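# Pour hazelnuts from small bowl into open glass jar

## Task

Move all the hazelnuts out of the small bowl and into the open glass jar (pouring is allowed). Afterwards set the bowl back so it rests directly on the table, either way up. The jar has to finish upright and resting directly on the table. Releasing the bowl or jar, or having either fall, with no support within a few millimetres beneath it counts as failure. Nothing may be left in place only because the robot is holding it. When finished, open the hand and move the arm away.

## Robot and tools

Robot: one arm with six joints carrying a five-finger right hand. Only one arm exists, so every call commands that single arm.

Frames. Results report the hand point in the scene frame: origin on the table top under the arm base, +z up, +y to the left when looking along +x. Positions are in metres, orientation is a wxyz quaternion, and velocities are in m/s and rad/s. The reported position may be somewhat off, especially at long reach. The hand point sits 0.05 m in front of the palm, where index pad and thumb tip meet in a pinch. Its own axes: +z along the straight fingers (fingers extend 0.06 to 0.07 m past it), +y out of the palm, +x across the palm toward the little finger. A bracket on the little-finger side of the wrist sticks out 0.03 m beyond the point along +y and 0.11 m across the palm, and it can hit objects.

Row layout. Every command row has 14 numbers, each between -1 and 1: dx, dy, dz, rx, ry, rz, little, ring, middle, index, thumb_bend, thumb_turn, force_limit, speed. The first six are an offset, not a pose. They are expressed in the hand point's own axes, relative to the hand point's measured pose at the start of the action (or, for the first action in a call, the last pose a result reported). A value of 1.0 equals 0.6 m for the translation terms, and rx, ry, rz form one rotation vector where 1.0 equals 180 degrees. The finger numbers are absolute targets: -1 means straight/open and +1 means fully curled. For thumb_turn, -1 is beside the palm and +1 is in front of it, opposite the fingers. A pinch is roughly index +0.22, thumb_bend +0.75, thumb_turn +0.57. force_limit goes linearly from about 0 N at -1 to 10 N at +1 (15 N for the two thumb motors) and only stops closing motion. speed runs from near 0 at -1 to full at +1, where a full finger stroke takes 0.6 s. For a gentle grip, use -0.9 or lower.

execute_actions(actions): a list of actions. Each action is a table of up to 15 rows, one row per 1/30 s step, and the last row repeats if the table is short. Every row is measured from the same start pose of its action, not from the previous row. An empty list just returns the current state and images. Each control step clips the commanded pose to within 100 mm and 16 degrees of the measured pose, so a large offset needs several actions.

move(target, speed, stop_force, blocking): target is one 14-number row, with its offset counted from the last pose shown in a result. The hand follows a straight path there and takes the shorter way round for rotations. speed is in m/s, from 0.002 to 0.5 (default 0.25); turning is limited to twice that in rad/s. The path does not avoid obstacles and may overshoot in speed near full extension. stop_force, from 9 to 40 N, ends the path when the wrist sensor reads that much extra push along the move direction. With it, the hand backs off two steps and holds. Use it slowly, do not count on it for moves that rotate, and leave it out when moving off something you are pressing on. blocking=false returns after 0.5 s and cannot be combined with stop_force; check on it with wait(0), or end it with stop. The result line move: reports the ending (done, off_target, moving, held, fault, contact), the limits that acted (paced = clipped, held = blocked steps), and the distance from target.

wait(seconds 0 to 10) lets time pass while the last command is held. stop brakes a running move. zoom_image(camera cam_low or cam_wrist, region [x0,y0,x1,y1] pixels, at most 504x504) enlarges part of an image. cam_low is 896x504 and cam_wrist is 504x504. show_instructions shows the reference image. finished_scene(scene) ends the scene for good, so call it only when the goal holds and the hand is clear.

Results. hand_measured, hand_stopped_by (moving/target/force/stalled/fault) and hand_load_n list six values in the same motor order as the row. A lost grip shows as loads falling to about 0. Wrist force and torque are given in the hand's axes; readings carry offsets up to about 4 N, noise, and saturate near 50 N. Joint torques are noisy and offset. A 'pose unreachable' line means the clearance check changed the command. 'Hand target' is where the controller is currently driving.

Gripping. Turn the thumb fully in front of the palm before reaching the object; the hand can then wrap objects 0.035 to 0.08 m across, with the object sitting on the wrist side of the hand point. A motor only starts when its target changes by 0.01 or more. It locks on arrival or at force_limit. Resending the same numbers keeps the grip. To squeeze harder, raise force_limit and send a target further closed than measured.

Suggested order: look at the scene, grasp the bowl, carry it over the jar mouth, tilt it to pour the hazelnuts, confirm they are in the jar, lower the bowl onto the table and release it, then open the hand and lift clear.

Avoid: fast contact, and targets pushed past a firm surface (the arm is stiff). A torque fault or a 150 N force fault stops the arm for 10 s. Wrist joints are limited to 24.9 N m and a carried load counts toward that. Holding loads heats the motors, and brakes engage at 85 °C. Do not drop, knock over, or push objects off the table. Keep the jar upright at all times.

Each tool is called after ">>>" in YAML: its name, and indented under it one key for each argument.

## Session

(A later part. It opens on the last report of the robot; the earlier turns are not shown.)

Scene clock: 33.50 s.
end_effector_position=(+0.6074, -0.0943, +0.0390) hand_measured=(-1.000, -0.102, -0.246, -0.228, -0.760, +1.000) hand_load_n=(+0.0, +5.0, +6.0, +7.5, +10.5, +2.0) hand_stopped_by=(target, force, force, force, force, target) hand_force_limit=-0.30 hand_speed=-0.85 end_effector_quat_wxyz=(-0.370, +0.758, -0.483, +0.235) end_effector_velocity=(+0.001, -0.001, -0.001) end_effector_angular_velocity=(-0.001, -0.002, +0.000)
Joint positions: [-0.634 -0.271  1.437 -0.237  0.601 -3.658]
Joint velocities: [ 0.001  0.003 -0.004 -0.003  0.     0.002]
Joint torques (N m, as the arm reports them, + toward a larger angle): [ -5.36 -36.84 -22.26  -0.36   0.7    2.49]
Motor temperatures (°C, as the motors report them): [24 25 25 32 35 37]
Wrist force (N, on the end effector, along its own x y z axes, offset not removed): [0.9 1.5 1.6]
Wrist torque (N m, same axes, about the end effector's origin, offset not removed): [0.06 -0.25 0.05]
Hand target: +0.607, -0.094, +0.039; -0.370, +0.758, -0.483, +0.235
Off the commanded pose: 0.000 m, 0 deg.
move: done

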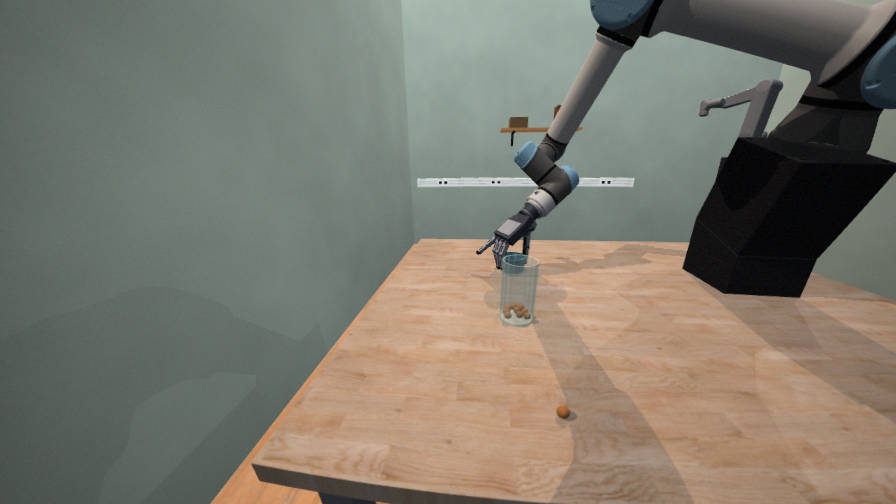

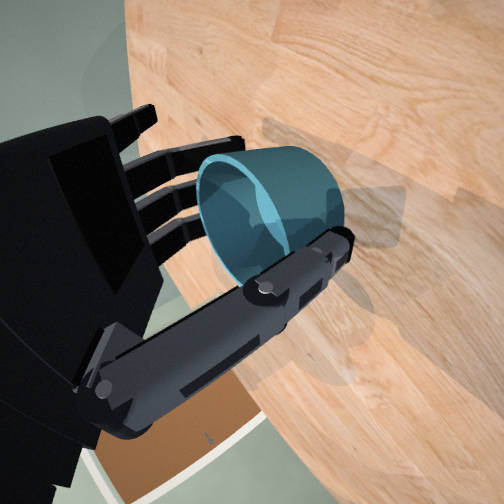

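>>> move:
  target: [0,0.0107,0.0083,0,0,0,-1,0.3,0.3,0.3,-0.3,1,-0.3,-0.85]
  speed: 0.01

>>> move:
  target: [0,0,0,0,0,0,-1,-1,-1,-1,-1,1,0.3,-0.5]

>>> move:
  target: [0,-0.25,-0.2,0,0,0,-1,-1,-1,-1,-1,1,0.3,-0.5]
  speed: 0.15

>>> move:
  target: [-0.68,-0.218,0.28,0.1,0,0,-1,-1,-1,-0.2,0.6,0.57,0,0]
  speed: 0.25

Scene clock: 34.73 s.
end_effector_position=(+0.6074, -0.0943, +0.0311) hand_measured=(-1.000, -0.102, -0.246, -0.228, -0.760, +1.000) hand_load_n=(+0.0, +5.0, +6.0, +7.5, +10.5, +2.0) hand_stopped_by=(target, force, force, force, force, target) hand_force_limit=-0.30 hand_speed=-0.85 end_effector_quat_wxyz=(-0.370, +0.758, -0.483, +0.235) end_effector_velocity=(+0.000, +0.000, -0.002) end_effector_angular_velocity=(-0.000, -0.000, +0.001)
Joint positions: [-0.629 -0.257  1.43  -0.249  0.604 -3.651]
Joint velocities: [ 0.002  0.004 -0.002 -0.003  0.001  0.002]
Joint torques (N m, as the arm reports them, + toward a larger angle): [ -4.2  -37.23 -22.27  -0.71   0.62   2.47]
Motor temperatures (°C, as the motors report them): [24 25 25 32 35 37]
Wrist force (N, on the end effector, along its own x y z axes, offset not removed): [0.4 -0.4 2.9]
Wrist torque (N m, same axes, about the end effector's origin, offset not removed): [-0.24 -0.20 -0.02]
Hand target: +0.607, -0.094, +0.031; -0.370, +0.758, -0.483, +0.235
Off the commanded pose: 0.000 m, 0 deg.
move: done

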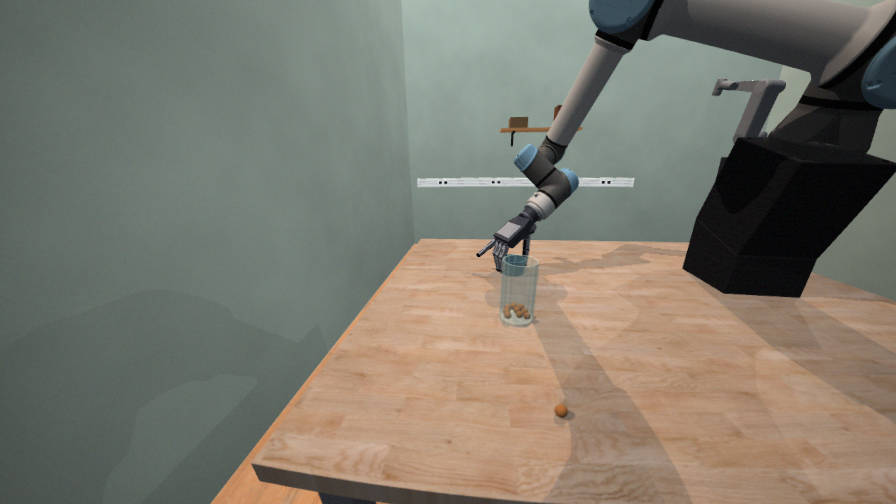

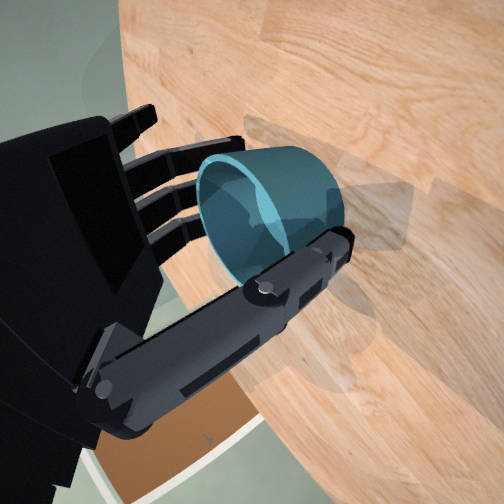

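Scene clock: 36.10 s.
end_effector_position=(+0.6074, -0.0943, +0.0311) hand_measured=(-1.000, -1.000, -1.000, -1.000, -1.000, +1.000) hand_load_n=(+0.0, +0.0, +0.0, +0.0, +0.0, +0.0) hand_stopped_by=(target, target, target, target, target, target) hand_force_limit=0.30 hand_speed=-0.50 end_effector_quat_wxyz=(-0.370, +0.758, -0.483, +0.235) end_effector_velocity=(-0.000, +0.000, +0.000) end_effector_angular_velocity=(+0.000, +0.000, +0.001)
Joint positions: [-0.629 -0.257  1.43  -0.249  0.604 -3.651]
Joint velocities: [ 0.    -0.001  0.001 -0.001 -0.     0.   ]
Joint torques (N m, as the arm reports them, + toward a larger angle): [-15.59 -51.95   1.56   2.84  -0.87  -1.47]
Motor temperatures (°C, as the motors report them): [24 25 25 32 35 37]
Wrist force (N, on the end effector, along its own x y z axes, offset not removed): [-0.6 0.3 0.6]
Wrist torque (N m, same axes, about the end effector's origin, offset not removed): [0.04 0.00 -0.03]
Hand target: +0.607, -0.094, +0.031; -0.370, +0.758, -0.483, +0.235
Off the commanded pose: 0.000 m, 0 deg.
move: done

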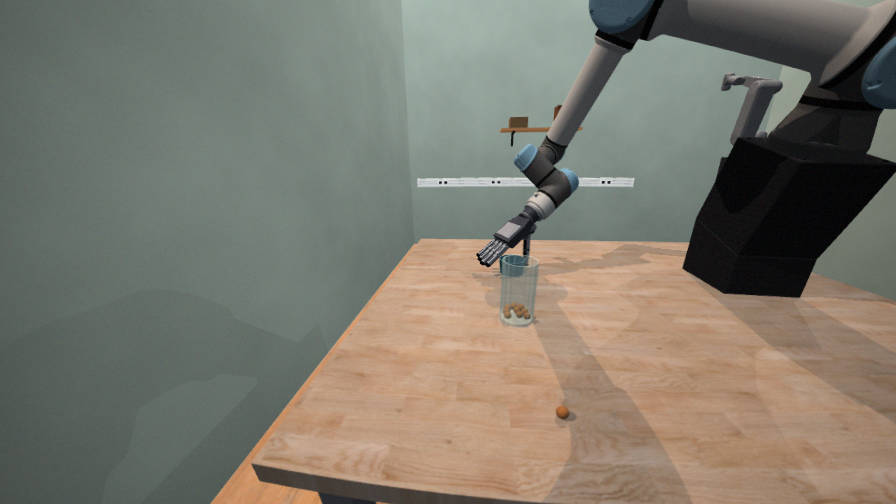

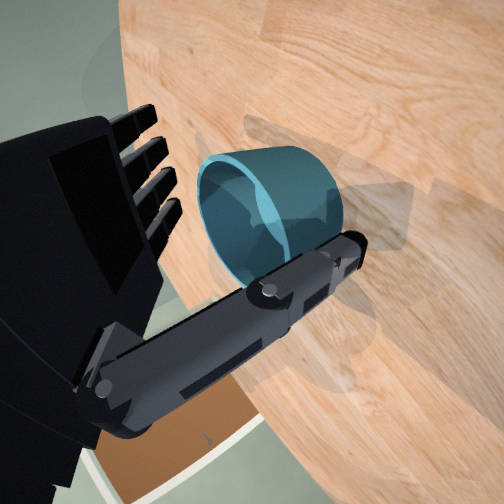

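Scene clock: 37.93 s.
end_effector_position=(+0.6054, -0.0957, +0.2230) hand_measured=(-1.000, -1.000, -1.000, -1.000, -1.000, +1.000) hand_load_n=(+0.0, +0.0, +0.0, +0.0, +0.0, +0.0) hand_stopped_by=(target, target, target, target, target, target) hand_force_limit=0.30 hand_speed=-0.50 end_effector_quat_wxyz=(-0.370, +0.758, -0.483, +0.235) end_effector_velocity=(+0.001, -0.001, +0.002) end_effector_angular_velocity=(-0.002, -0.001, +0.001)
Joint positions: [-0.743 -0.579  1.521  0.13   0.542 -3.827]
Joint velocities: [-0.001 -0.002 -0.002  0.006  0.    -0.004]
Joint torques (N m, as the arm reports them, + toward a larger angle): [-27.29 -47.75 -25.62   2.77  -2.24  -2.11]
Motor temperatures (°C, as the motors report them): [24 25 25 32 35 37]
Wrist force (N, on the end effector, along its own x y z axes, offset not removed): [-0.7 2.3 0.1]
Wrist torque (N m, same axes, about the end effector's origin, offset not removed): [0.39 0.14 -0.01]
Hand target: +0.605, -0.096, +0.223; -0.370, +0.758, -0.483, +0.235
Off the commanded pose: 0.000 m, 0 deg.
move: done

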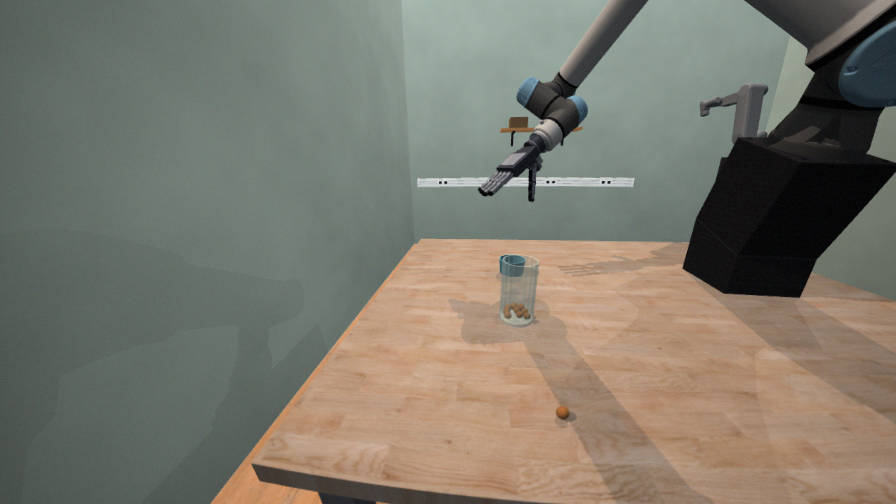

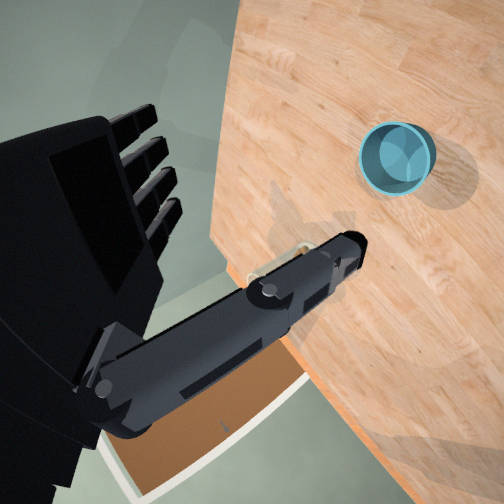

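Scene clock: 40.40 s.
end_effector_position=(+0.6256, +0.3640, +0.2239) hand_measured=(-1.000, -1.000, -1.000, -0.200, +0.600, +0.570) hand_load_n=(+0.0, +0.0, +0.0, +0.0, +0.0, +0.0) hand_stopped_by=(target, target, target, target, target, target) hand_force_limit=0.00 hand_speed=0.00 end_effector_quat_wxyz=(-0.485, +0.690, -0.440, +0.308) end_effector_velocity=(+0.000, +0.002, -0.001) end_effector_angular_velocity=(+0.000, +0.000, -0.001)
Joint positions: [ 0.131 -0.966  1.837 -0.693  1.258 -2.909]
Joint velocities: [ 0.004  0.001 -0.003  0.002  0.005  0.001]
Joint torques (N m, as the arm reports them, + toward a larger angle): [  3.09 -27.9  -25.08   1.06   1.82   2.58]
Motor temperatures (°C, as the motors report them): [24 25 25 32 35 37]
Wrist force (N, on the end effector, along its own x y z axes, offset not removed): [-0.9 -0.3 0.8]
Wrist torque (N m, same axes, about the end effector's origin, offset not removed): [-0.15 0.12 -0.10]
Hand target: +0.626, +0.364, +0.224; -0.485, +0.690, -0.440, +0.308
Off the commanded pose: 0.001 m, 0 deg.
move: done

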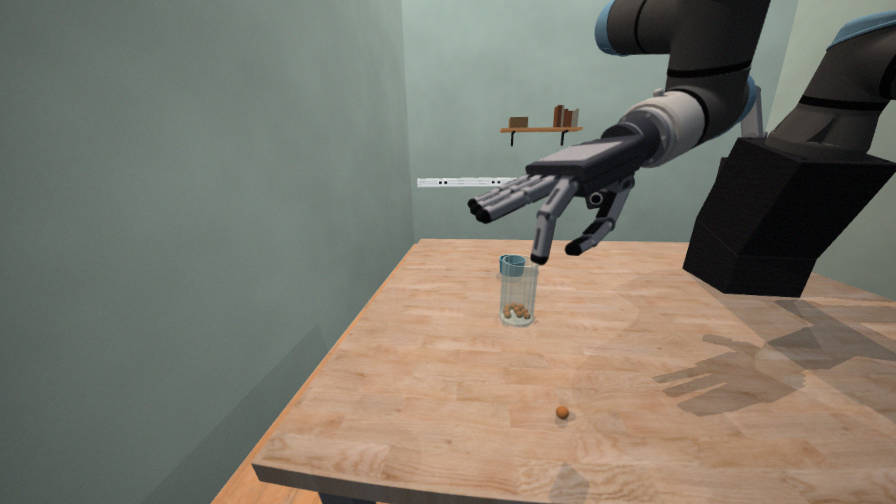

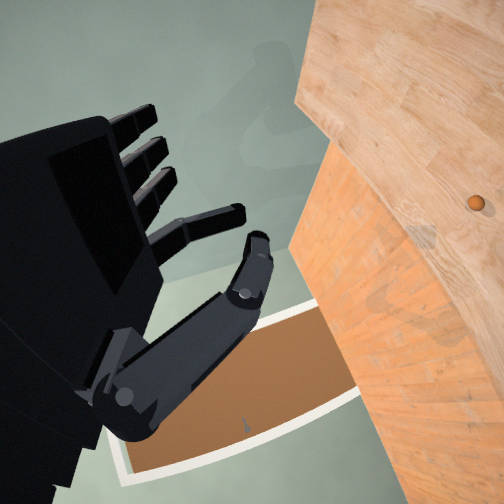

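>>> move:
  target: [0,0.257,0.093,0,0,0,-1,-1,-1,-0.2,0.3,0.57,0,0]
  speed: 0.15

>>> zoom_image:
  camera: "cam_low"
  region: [440, 260, 720, 460]

Scene clock: 42.17 s.
end_effector_position=(+0.6252, +0.3642, +0.0601) hand_measured=(-1.000, -1.000, -1.000, -0.200, +0.300, +0.570) hand_load_n=(+0.0, +0.0, +0.0, +0.0, +0.0, +0.0) hand_stopped_by=(target, target, target, target, target, target) hand_force_limit=0.00 hand_speed=0.00 end_effector_quat_wxyz=(-0.485, +0.690, -0.440, +0.308) end_effector_velocity=(-0.001, -0.001, -0.003) end_effector_angular_velocity=(-0.001, +0.002, -0.001)
Joint positions: [ 0.233 -0.613  1.716 -0.929  1.358 -2.891]
Joint velocities: [ 0.001  0.005 -0.002  0.     0.002 -0.   ]
Joint torques (N m, as the arm reports them, + toward a larger angle): [  0.66 -33.98 -18.98  -2.04   1.93   2.43]
Motor temperatures (°C, as the motors report them): [24 25 25 32 35 37]
Wrist force (N, on the end effector, along its own x y z axes, offset not removed): [0.1 -0.6 0.0]
Wrist torque (N m, same axes, about the end effector's origin, offset not removed): [-0.05 0.01 0.01]
Hand target: +0.625, +0.364, +0.060; -0.485, +0.690, -0.440, +0.308
Off the commanded pose: 0.000 m, 0 deg.
move: done

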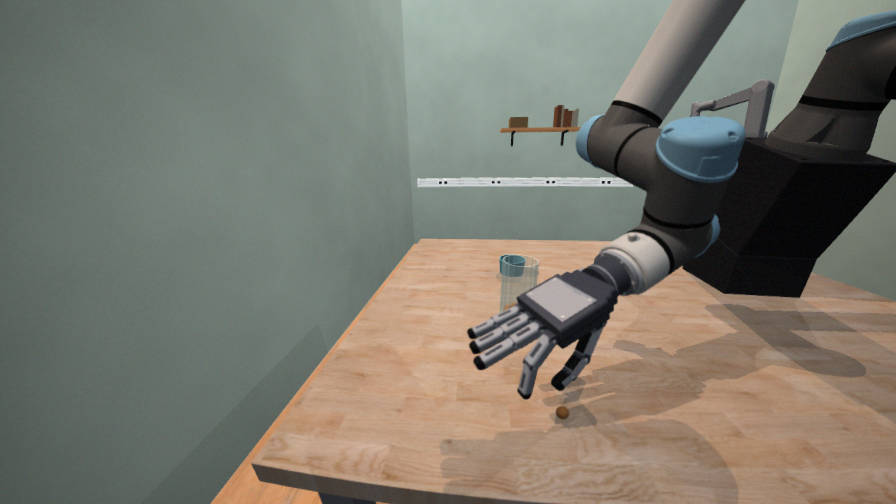

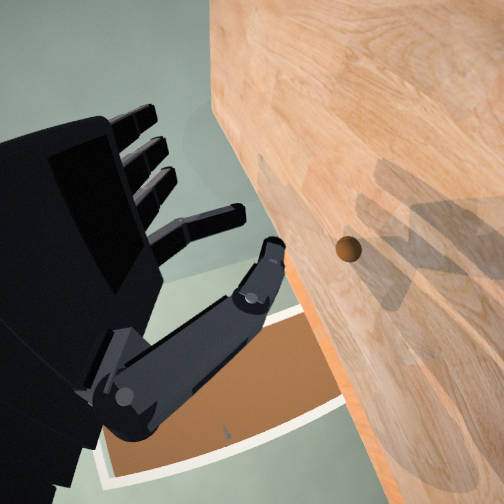

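Region (440, 260, 720, 460) of cam_low's 896x504 image, scaled by 1.800, with more detail than that image has; it fills the top 360 rows of this view, and the rest is white.

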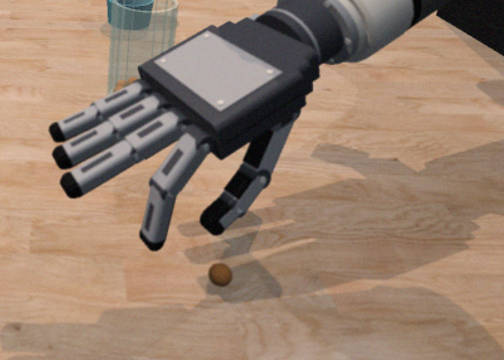

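>>> move:
  target: [0,0.052,-0.043,0,0,0,-1,-1,-1,-0.2,0.3,0.57,0,0]
  speed: 0.05

>>> zoom_image:
  camera: "cam_low"
  region: [480, 320, 660, 450]

Scene clock: 43.50 s.
end_effector_position=(+0.5937, +0.3495, +0.0396) hand_measured=(-1.000, -1.000, -1.000, -0.200, +0.300, +0.570) hand_load_n=(+0.0, +0.0, +0.0, +0.0, +0.0, +0.0) hand_stopped_by=(target, target, target, target, target, target) hand_force_limit=0.00 hand_speed=0.00 end_effector_quat_wxyz=(-0.485, +0.690, -0.440, +0.308) end_effector_velocity=(-0.002, -0.001, -0.001) end_effector_angular_velocity=(+0.000, +0.001, -0.000)
Joint positions: [ 0.237 -0.588  1.794 -1.032  1.363 -2.89 ]
Joint velocities: [ 0.     0.001  0.005 -0.005 -0.     0.001]
Joint torques (N m, as the arm reports them, + toward a larger angle): [  0.99 -32.95   5.27  -2.22   1.73   2.39]
Motor temperatures (°C, as the motors report them): [24 25 25 32 35 37]
Wrist force (N, on the end effector, along its own x y z axes, offset not removed): [0.5 -0.1 -0.6]
Wrist torque (N m, same axes, about the end effector's origin, offset not removed): [0.02 -0.07 0.04]
Hand target: +0.594, +0.349, +0.040; -0.485, +0.690, -0.440, +0.308
Off the commanded pose: 0.000 m, 0 deg.
move: done

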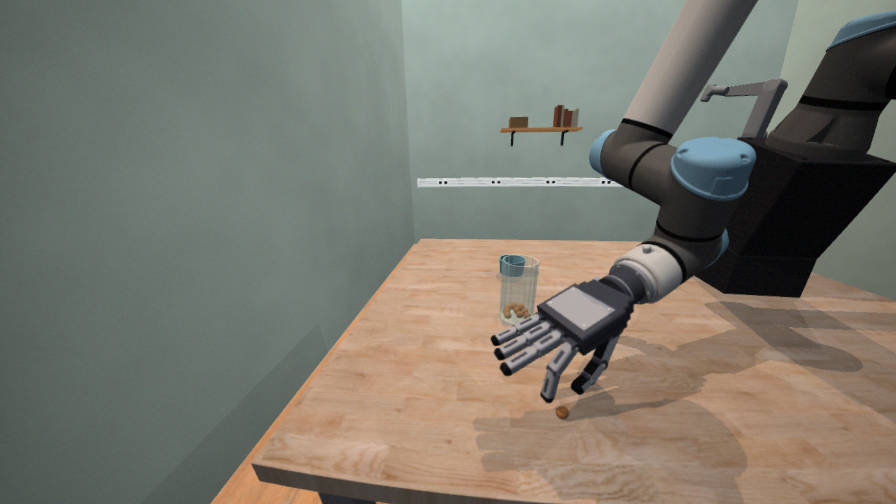

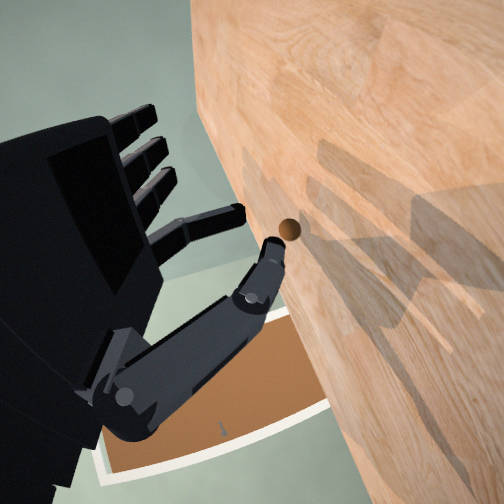

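Region (480, 320, 660, 450) of cam_low's 896x504 image, scaled by 2.800, with more detail than that image has.

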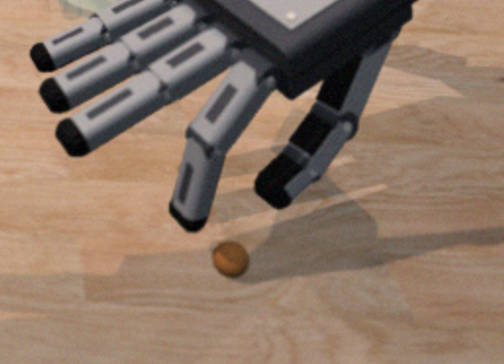

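>>> move:
  target: [-0.005,0.021,0.008,0,0,0,-1,-1,-1,-0.2,0.3,0.57,0,0]
  speed: 0.02

>>> zoom_image:
  camera: "cam_low"
  region: [480, 320, 660, 450]

>>> zoom_image:
  camera: "cam_wrist"
  region: [180, 160, 340, 320]

Scene clock: 44.63 s.
end_effector_position=(+0.5926, +0.3523, +0.0264) hand_measured=(-1.000, -1.000, -1.000, -0.200, +0.300, +0.570) hand_load_n=(+0.0, +0.0, +0.0, +0.0, +0.0, +0.0) hand_stopped_by=(target, target, target, target, target, target) hand_force_limit=0.00 hand_speed=0.00 end_effector_quat_wxyz=(-0.485, +0.690, -0.440, +0.308) end_effector_velocity=(+0.000, +0.001, -0.002) end_effector_angular_velocity=(+0.001, +0.000, -0.000)
Joint positions: [ 0.252 -0.559  1.774 -1.042  1.377 -2.888]
Joint velocities: [ 0.002  0.005 -0.004 -0.001  0.002  0.002]
Joint torques (N m, as the arm reports them, + toward a larger angle): [ -1.94 -33.48 -17.04  -2.28   1.63   2.43]
Motor temperatures (°C, as the motors report them): [24 25 25 32 35 37]
Wrist force (N, on the end effector, along its own x y z axes, offset not removed): [1.4 -0.7 1.2]
Wrist torque (N m, same axes, about the end effector's origin, offset not removed): [-0.18 -0.26 0.08]
Hand target: +0.593, +0.352, +0.026; -0.485, +0.690, -0.440, +0.308
Off the commanded pose: 0.000 m, 0 deg.
move: done

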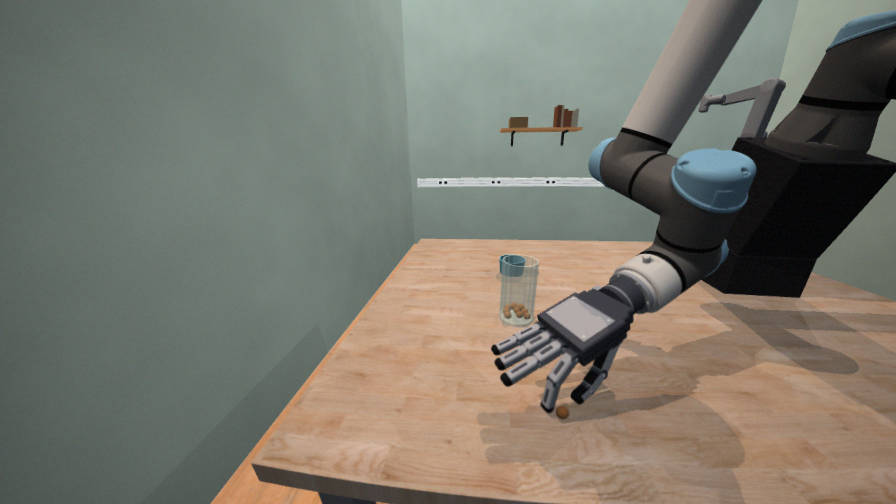

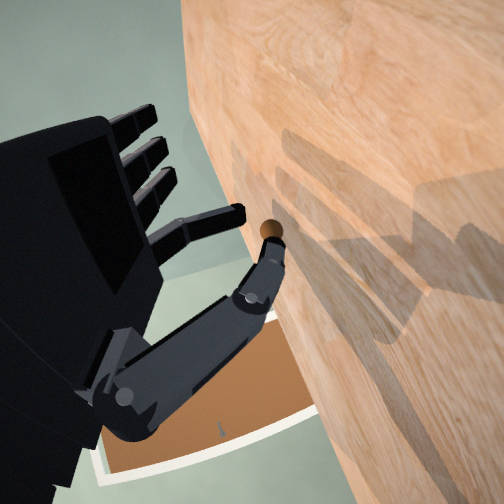

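Region (480, 320, 660, 450) of cam_low's 896x504 image, scaled by 2.800, with more detail than that image has.

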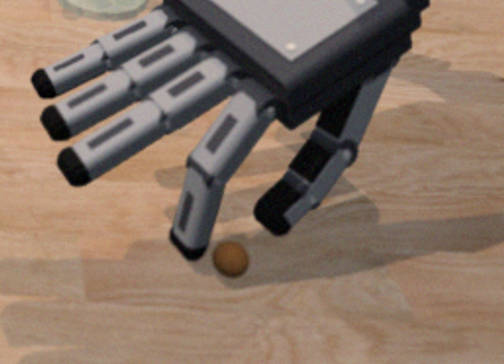

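Region (180, 160, 340, 320) of cam_wrist's 504x504 image, scaled by 3.150, with more detail than that image has.

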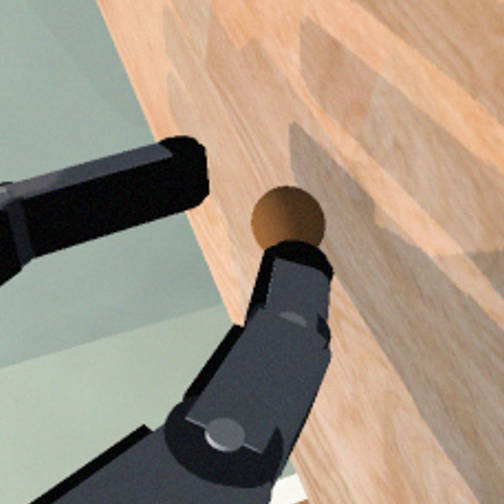

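>>> move:
  target: [-0.008,0.012,0.011,0,0,0,-1,-1,-1,-0.2,0.3,0.57,0,0]
  speed: 0.01
  stop_force: 9

>>> zoom_image:
  camera: "cam_low"
  region: [480, 320, 660, 450]

>>> zoom_image:
  camera: "cam_wrist"
  region: [180, 160, 340, 320]

Scene clock: 46.07 s.
end_effector_position=(+0.5939, +0.3581, +0.0175) hand_measured=(-1.000, -1.000, -1.000, -0.200, +0.300, +0.570) hand_load_n=(+0.0, +0.0, +0.0, +0.0, +0.0, +0.0) hand_stopped_by=(target, target, target, target, target, target) hand_force_limit=0.00 hand_speed=0.00 end_effector_quat_wxyz=(-0.485, +0.690, -0.440, +0.308) end_effector_velocity=(-0.001, +0.001, -0.002) end_effector_angular_velocity=(-0.000, +0.001, +0.000)
Joint positions: [ 0.267 -0.54   1.75  -1.038  1.392 -2.885]
Joint velocities: [ 0.004  0.004 -0.003  0.     0.004  0.001]
Joint torques (N m, as the arm reports them, + toward a larger angle): [ -0.39 -33.17 -17.76   0.91   1.81   2.45]
Motor temperatures (°C, as the motors report them): [24 25 25 32 35 37]
Wrist force (N, on the end effector, along its own x y z axes, offset not removed): [-0.4 -1.0 1.5]
Wrist torque (N m, same axes, about the end effector's origin, offset not removed): [-0.31 -0.09 -0.05]
Hand target: +0.594, +0.358, +0.017; -0.485, +0.690, -0.440, +0.308
Off the commanded pose: 0.000 m, 0 deg.
move: done

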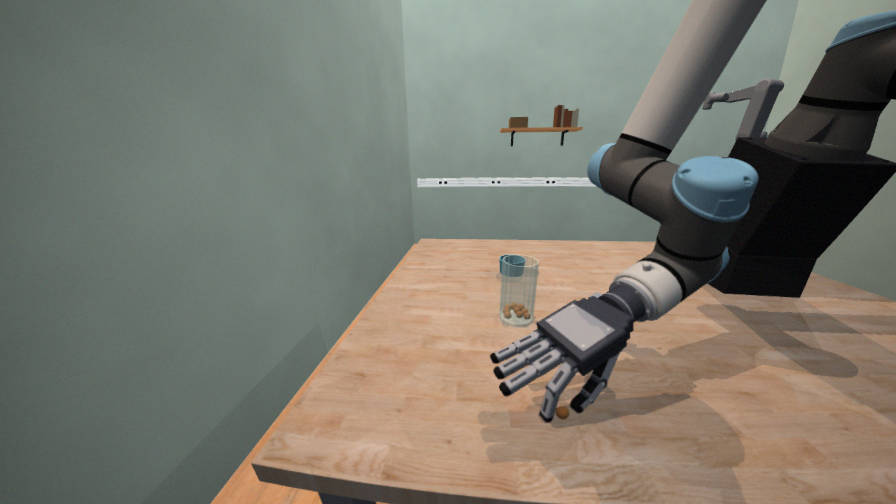

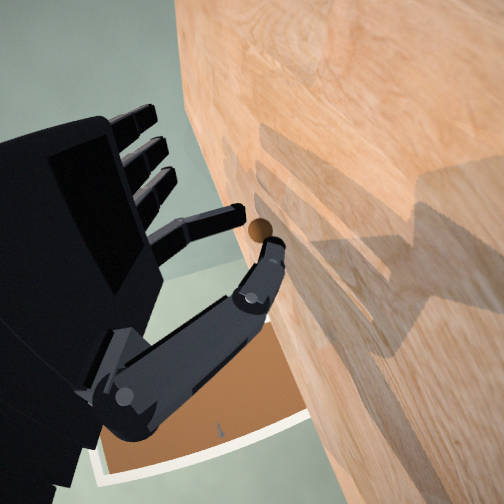

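Region (480, 320, 660, 450) of cam_low's 896x504 image, scaled by 2.800, with more detail than that image has.

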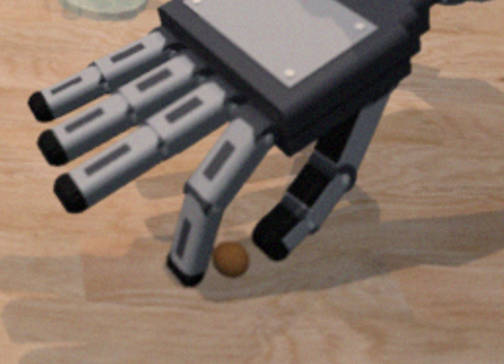

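Region (180, 160, 340, 320) of cam_wrist's 504x504 image, scaled by 3.150, with more detail than that image has.

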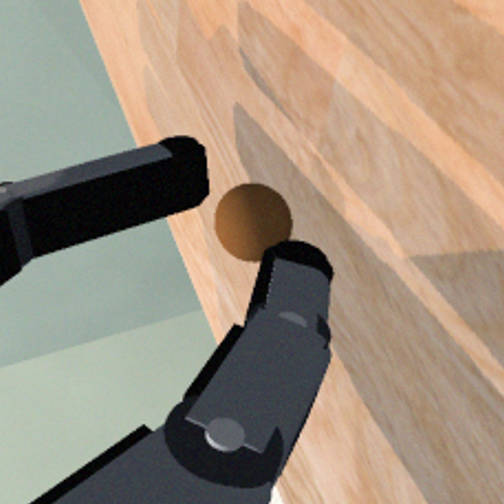

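A bit lower, then close the index.

>>> move:
  target: [0,0.005,0.005,0,0,0,-1,-1,-1,-0.2,0.3,0.57,0,0]
  speed: 0.005
  stop_force: 9

>>> move:
  target: [0,0,0,0,0,0,-1,-1,-1,0.3,0.3,0.57,-0.2,-0.9]

>>> zoom_image:
  camera: "cam_low"
  region: [480, 320, 660, 450]

Scene clock: 47.37 s.
end_effector_position=(+0.5955, +0.3589, +0.0138) hand_measured=(-1.000, -1.000, -1.000, -0.200, +0.302, +0.570) hand_load_n=(+0.0, +0.0, +0.0, +0.0, -4.0, +1.0) hand_stopped_by=(target, target, target, target, target, target) hand_force_limit=0.00 hand_speed=0.00 end_effector_quat_wxyz=(-0.485, +0.690, -0.440, +0.308) end_effector_velocity=(+0.000, -0.000, +0.001) end_effector_angular_velocity=(-0.001, -0.001, -0.000)
Joint positions: [ 0.27  -0.53   1.739 -1.037  1.394 -2.884]
Joint velocities: [-0.    -0.001  0.001 -0.     0.001 -0.001]
Joint torques (N m, as the arm reports them, + toward a larger angle): [ -4.08 -44.33   6.4    1.05   0.81   2.09]
Motor temperatures (°C, as the motors report them): [24 25 25 32 35 37]
Wrist force (N, on the end effector, along its own x y z axes, offset not removed): [1.5 -9.4 -7.6]
Wrist torque (N m, same axes, about the end effector's origin, offset not removed): [-0.28 -0.27 0.08]
Hand target: +0.595, +0.359, +0.014; -0.485, +0.690, -0.440, +0.308
Off the commanded pose: 0.000 m, 0 deg.
move: contact

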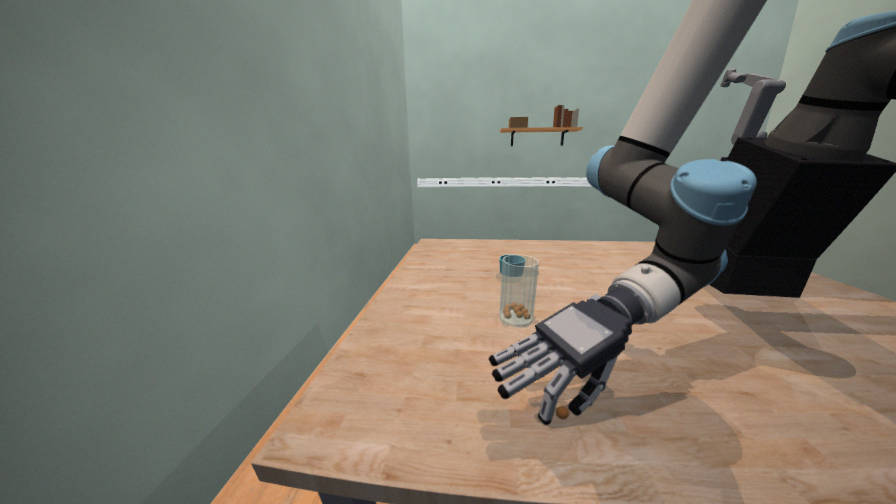

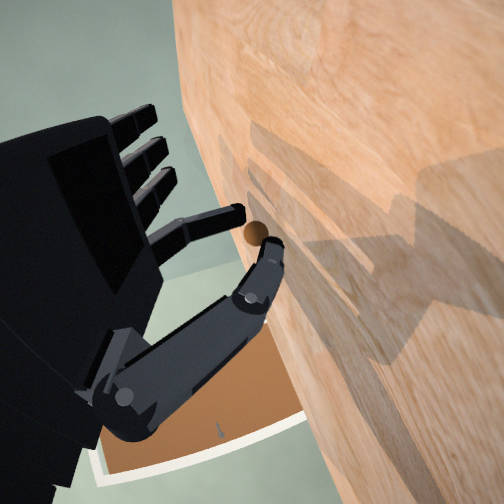

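Scene clock: 49.67 s.
end_effector_position=(+0.5956, +0.3589, +0.0138) hand_measured=(-1.000, -1.000, -1.000, +0.142, +0.302, +0.570) hand_load_n=(+0.0, +0.0, +0.0, +5.0, -2.5, +1.0) hand_stopped_by=(target, target, target, force, target, target) hand_force_limit=-0.20 hand_speed=-0.90 end_effector_quat_wxyz=(-0.485, +0.690, -0.440, +0.308) end_effector_velocity=(-0.000, +0.001, +0.000) end_effector_angular_velocity=(-0.000, -0.000, +0.001)
Joint positions: [ 0.27  -0.53   1.739 -1.037  1.394 -2.884]
Joint velocities: [ 0.001 -0.001 -0.     0.001  0.    -0.   ]
Joint torques (N m, as the arm reports them, + toward a larger angle): [ -2.37 -28.82 -13.85   1.03   0.71   2.01]
Motor temperatures (°C, as the motors report them): [24 25 25 32 35 37]
Wrist force (N, on the end effector, along its own x y z axes, offset not removed): [0.5 -12.2 -4.4]
Wrist torque (N m, same axes, about the end effector's origin, offset not removed): [-0.36 -0.13 -0.01]
Hand target: +0.596, +0.359, +0.014; -0.485, +0.690, -0.440, +0.308
Off the commanded pose: 0.000 m, 0 deg.
move: done

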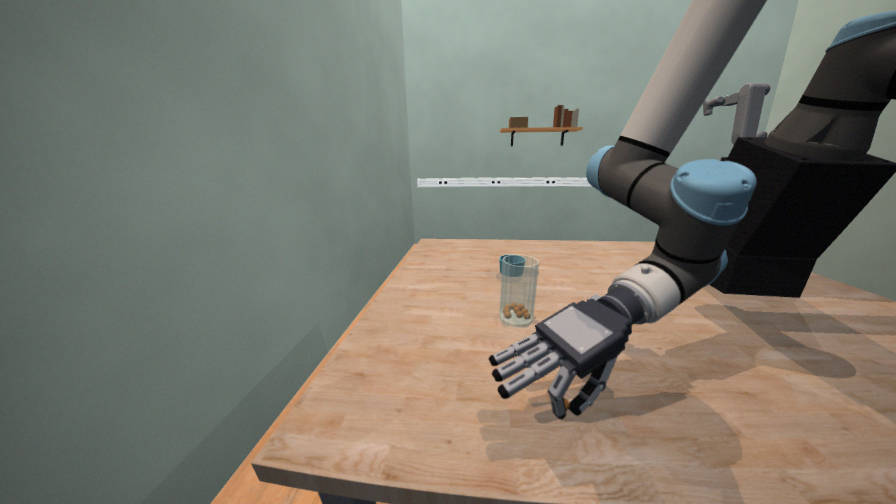

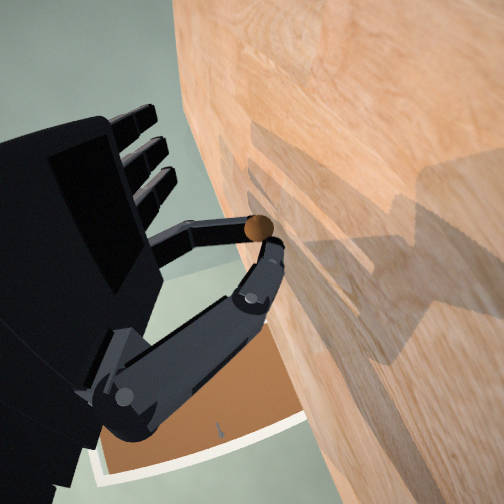

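Region (480, 320, 660, 450) of cam_low's 896x504 image, scaled by 2.800, with more detail than that image has.

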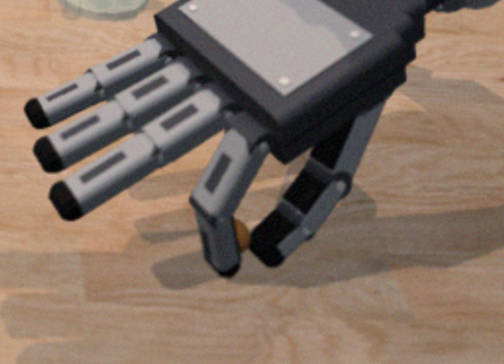

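Held, a bit off-centre. Test lift.

>>> move:
  target: [0,-0.03,-0.011,0,0,0,-1,-1,-1,0.3,0.3,0.57,-0.2,-0.9]
  speed: 0.02

Scene clock: 50.97 s.
end_effector_position=(+0.5955, +0.3589, +0.0328) hand_measured=(-1.000, -1.000, -1.000, +0.142, +0.298, +0.570) hand_load_n=(+0.0, +0.0, +0.0, +2.0, +2.0, +0.0) hand_stopped_by=(target, target, target, force, target, target) hand_force_limit=-0.20 hand_speed=-0.90 end_effector_quat_wxyz=(-0.485, +0.690, -0.440, +0.308) end_effector_velocity=(-0.001, -0.001, +0.002) end_effector_angular_velocity=(-0.001, +0.002, -0.001)
Joint positions: [ 0.258 -0.574  1.767 -1.021  1.383 -2.886]
Joint velocities: [-0.002 -0.005  0.006  0.002 -0.001 -0.   ]
Joint torques (N m, as the arm reports them, + toward a larger angle): [-23.52 -47.36   6.29   0.76  -0.86  -2.18]
Motor temperatures (°C, as the motors report them): [24 25 25 32 35 37]
Wrist force (N, on the end effector, along its own x y z axes, offset not removed): [-0.7 0.0 1.4]
Wrist torque (N m, same axes, about the end effector's origin, offset not removed): [0.02 -0.05 -0.03]
Hand target: +0.596, +0.359, +0.033; -0.485, +0.690, -0.440, +0.308
Off the commanded pose: 0.000 m, 0 deg.
move: done

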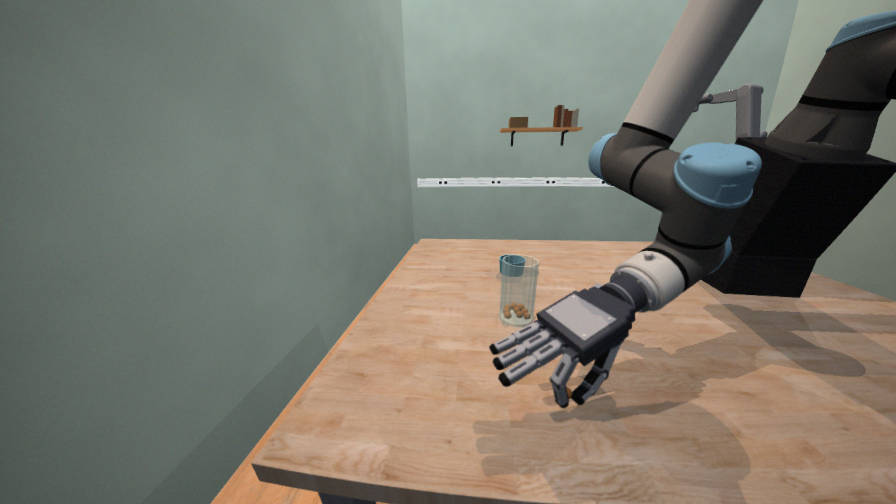

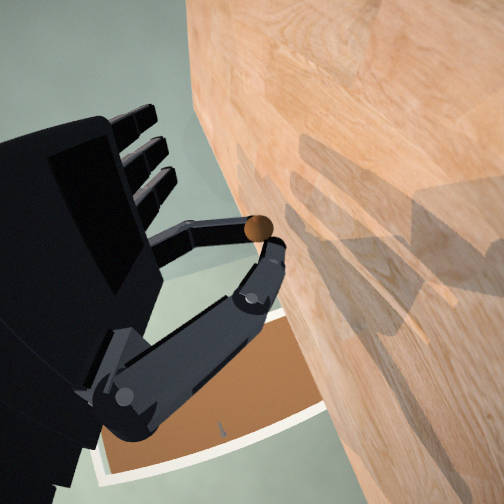

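>>> move:
  target: [0,-0.2,-0.073,0,0,0,-1,-1,-1,0.3,0.3,0.57,-0.2,-0.9]
  speed: 0.1

>>> move:
  target: [0.348,0.04,-0.11,0,0,0,-1,-1,-1,0.3,0.3,0.57,-0.2,-0.9]
  speed: 0.12

>>> zoom_image:
  camera: "cam_low"
  region: [430, 190, 630, 340]

Scene clock: 52.97 s.
end_effector_position=(+0.5955, +0.3586, +0.1604) hand_measured=(-1.000, -1.000, -1.000, +0.142, +0.298, +0.570) hand_load_n=(+0.0, +0.0, +0.0, +2.0, +2.0, +0.0) hand_stopped_by=(target, target, target, force, target, target) hand_force_limit=-0.20 hand_speed=-0.90 end_effector_quat_wxyz=(-0.485, +0.690, -0.440, +0.308) end_effector_velocity=(+0.000, -0.001, +0.002) end_effector_angular_velocity=(+0.000, +0.000, -0.001)
Joint positions: [ 0.176 -0.866  1.901 -0.859  1.302 -2.901]
Joint velocities: [-0.003 -0.004  0.002  0.002 -0.002  0.   ]
Joint torques (N m, as the arm reports them, + toward a larger angle): [-23.68 -43.87   1.38   0.99  -0.95  -2.46]
Motor temperatures (°C, as the motors report them): [24 25 25 32 35 37]
Wrist force (N, on the end effector, along its own x y z axes, offset not removed): [0.2 0.1 0.7]
Wrist torque (N m, same axes, about the end effector's origin, offset not removed): [0.04 -0.14 0.09]
Hand target: +0.595, +0.359, +0.161; -0.485, +0.690, -0.440, +0.308
Off the commanded pose: 0.000 m, 0 deg.
move: done

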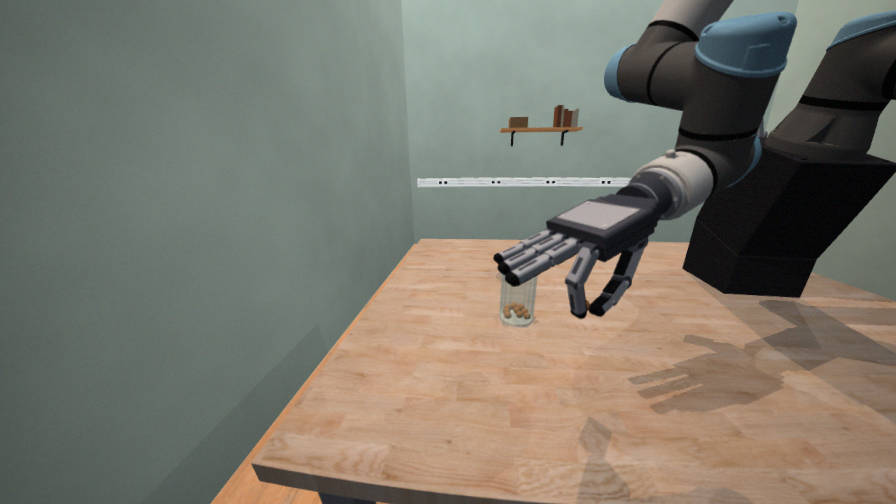

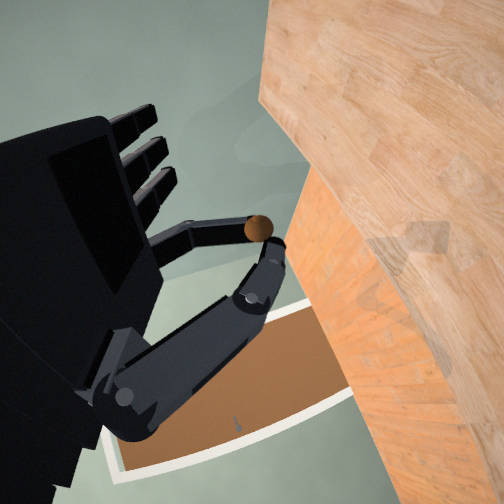

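Scene clock: 55.30 s.
end_effector_position=(+0.6203, +0.1398, +0.1599) hand_measured=(-1.000, -1.000, -1.000, +0.142, +0.298, +0.570) hand_load_n=(+0.0, +0.0, +0.0, +2.0, +2.0, +0.0) hand_stopped_by=(target, target, target, force, target, target) hand_force_limit=-0.20 hand_speed=-0.90 end_effector_quat_wxyz=(-0.485, +0.690, -0.440, +0.308) end_effector_velocity=(+0.001, -0.002, +0.000) end_effector_angular_velocity=(-0.001, -0.001, +0.002)
Joint positions: [-0.3   -0.739  1.975 -1.007  0.835 -3.009]
Joint velocities: [-0.004  0.002 -0.003  0.001 -0.005 -0.002]
Joint torques (N m, as the arm reports them, + toward a larger angle): [-26.14 -28.85 -20.62   0.95  -1.19  -2.33]
Motor temperatures (°C, as the motors report them): [24 25 25 32 35 37]
Wrist force (N, on the end effector, along its own x y z axes, offset not removed): [-0.3 0.7 1.7]
Wrist torque (N m, same axes, about the end effector's origin, offset not removed): [0.05 -0.09 -0.02]
Hand target: +0.620, +0.140, +0.160; -0.485, +0.690, -0.440, +0.308
Off the commanded pose: 0.000 m, 0 deg.
move: done

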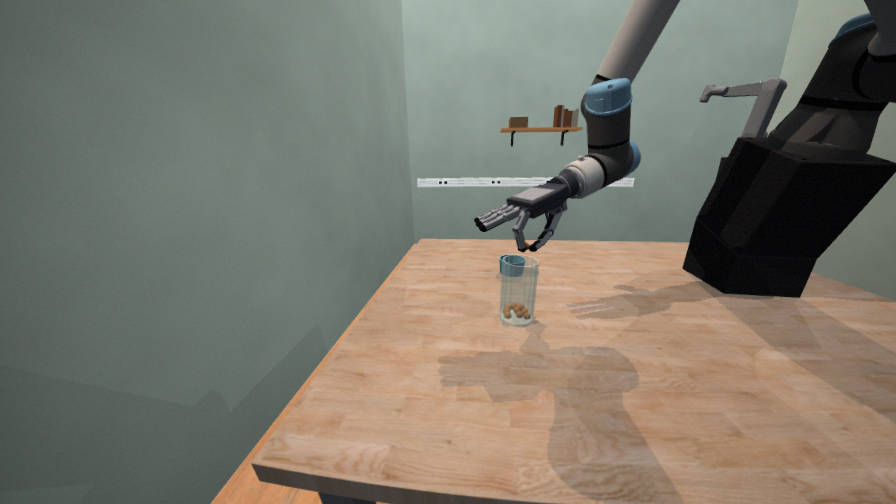

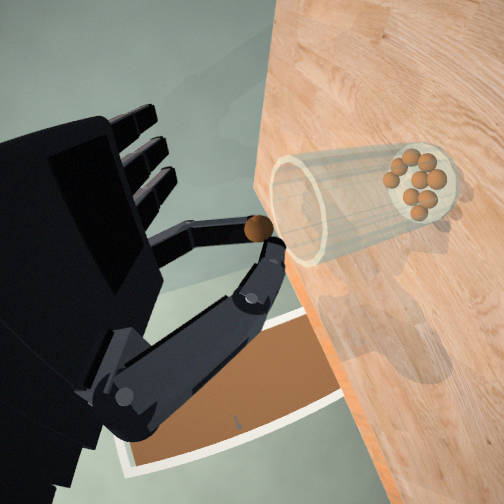

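Region (430, 190, 630, 340) of cam_low's 896x504 image, scaled by 2.520, with more detail than that image has; it fills the top 378 rows of this view, and the rest is white.

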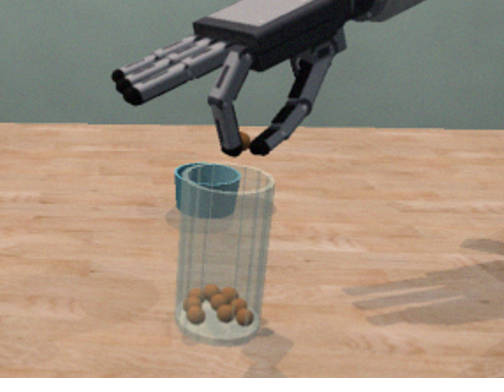

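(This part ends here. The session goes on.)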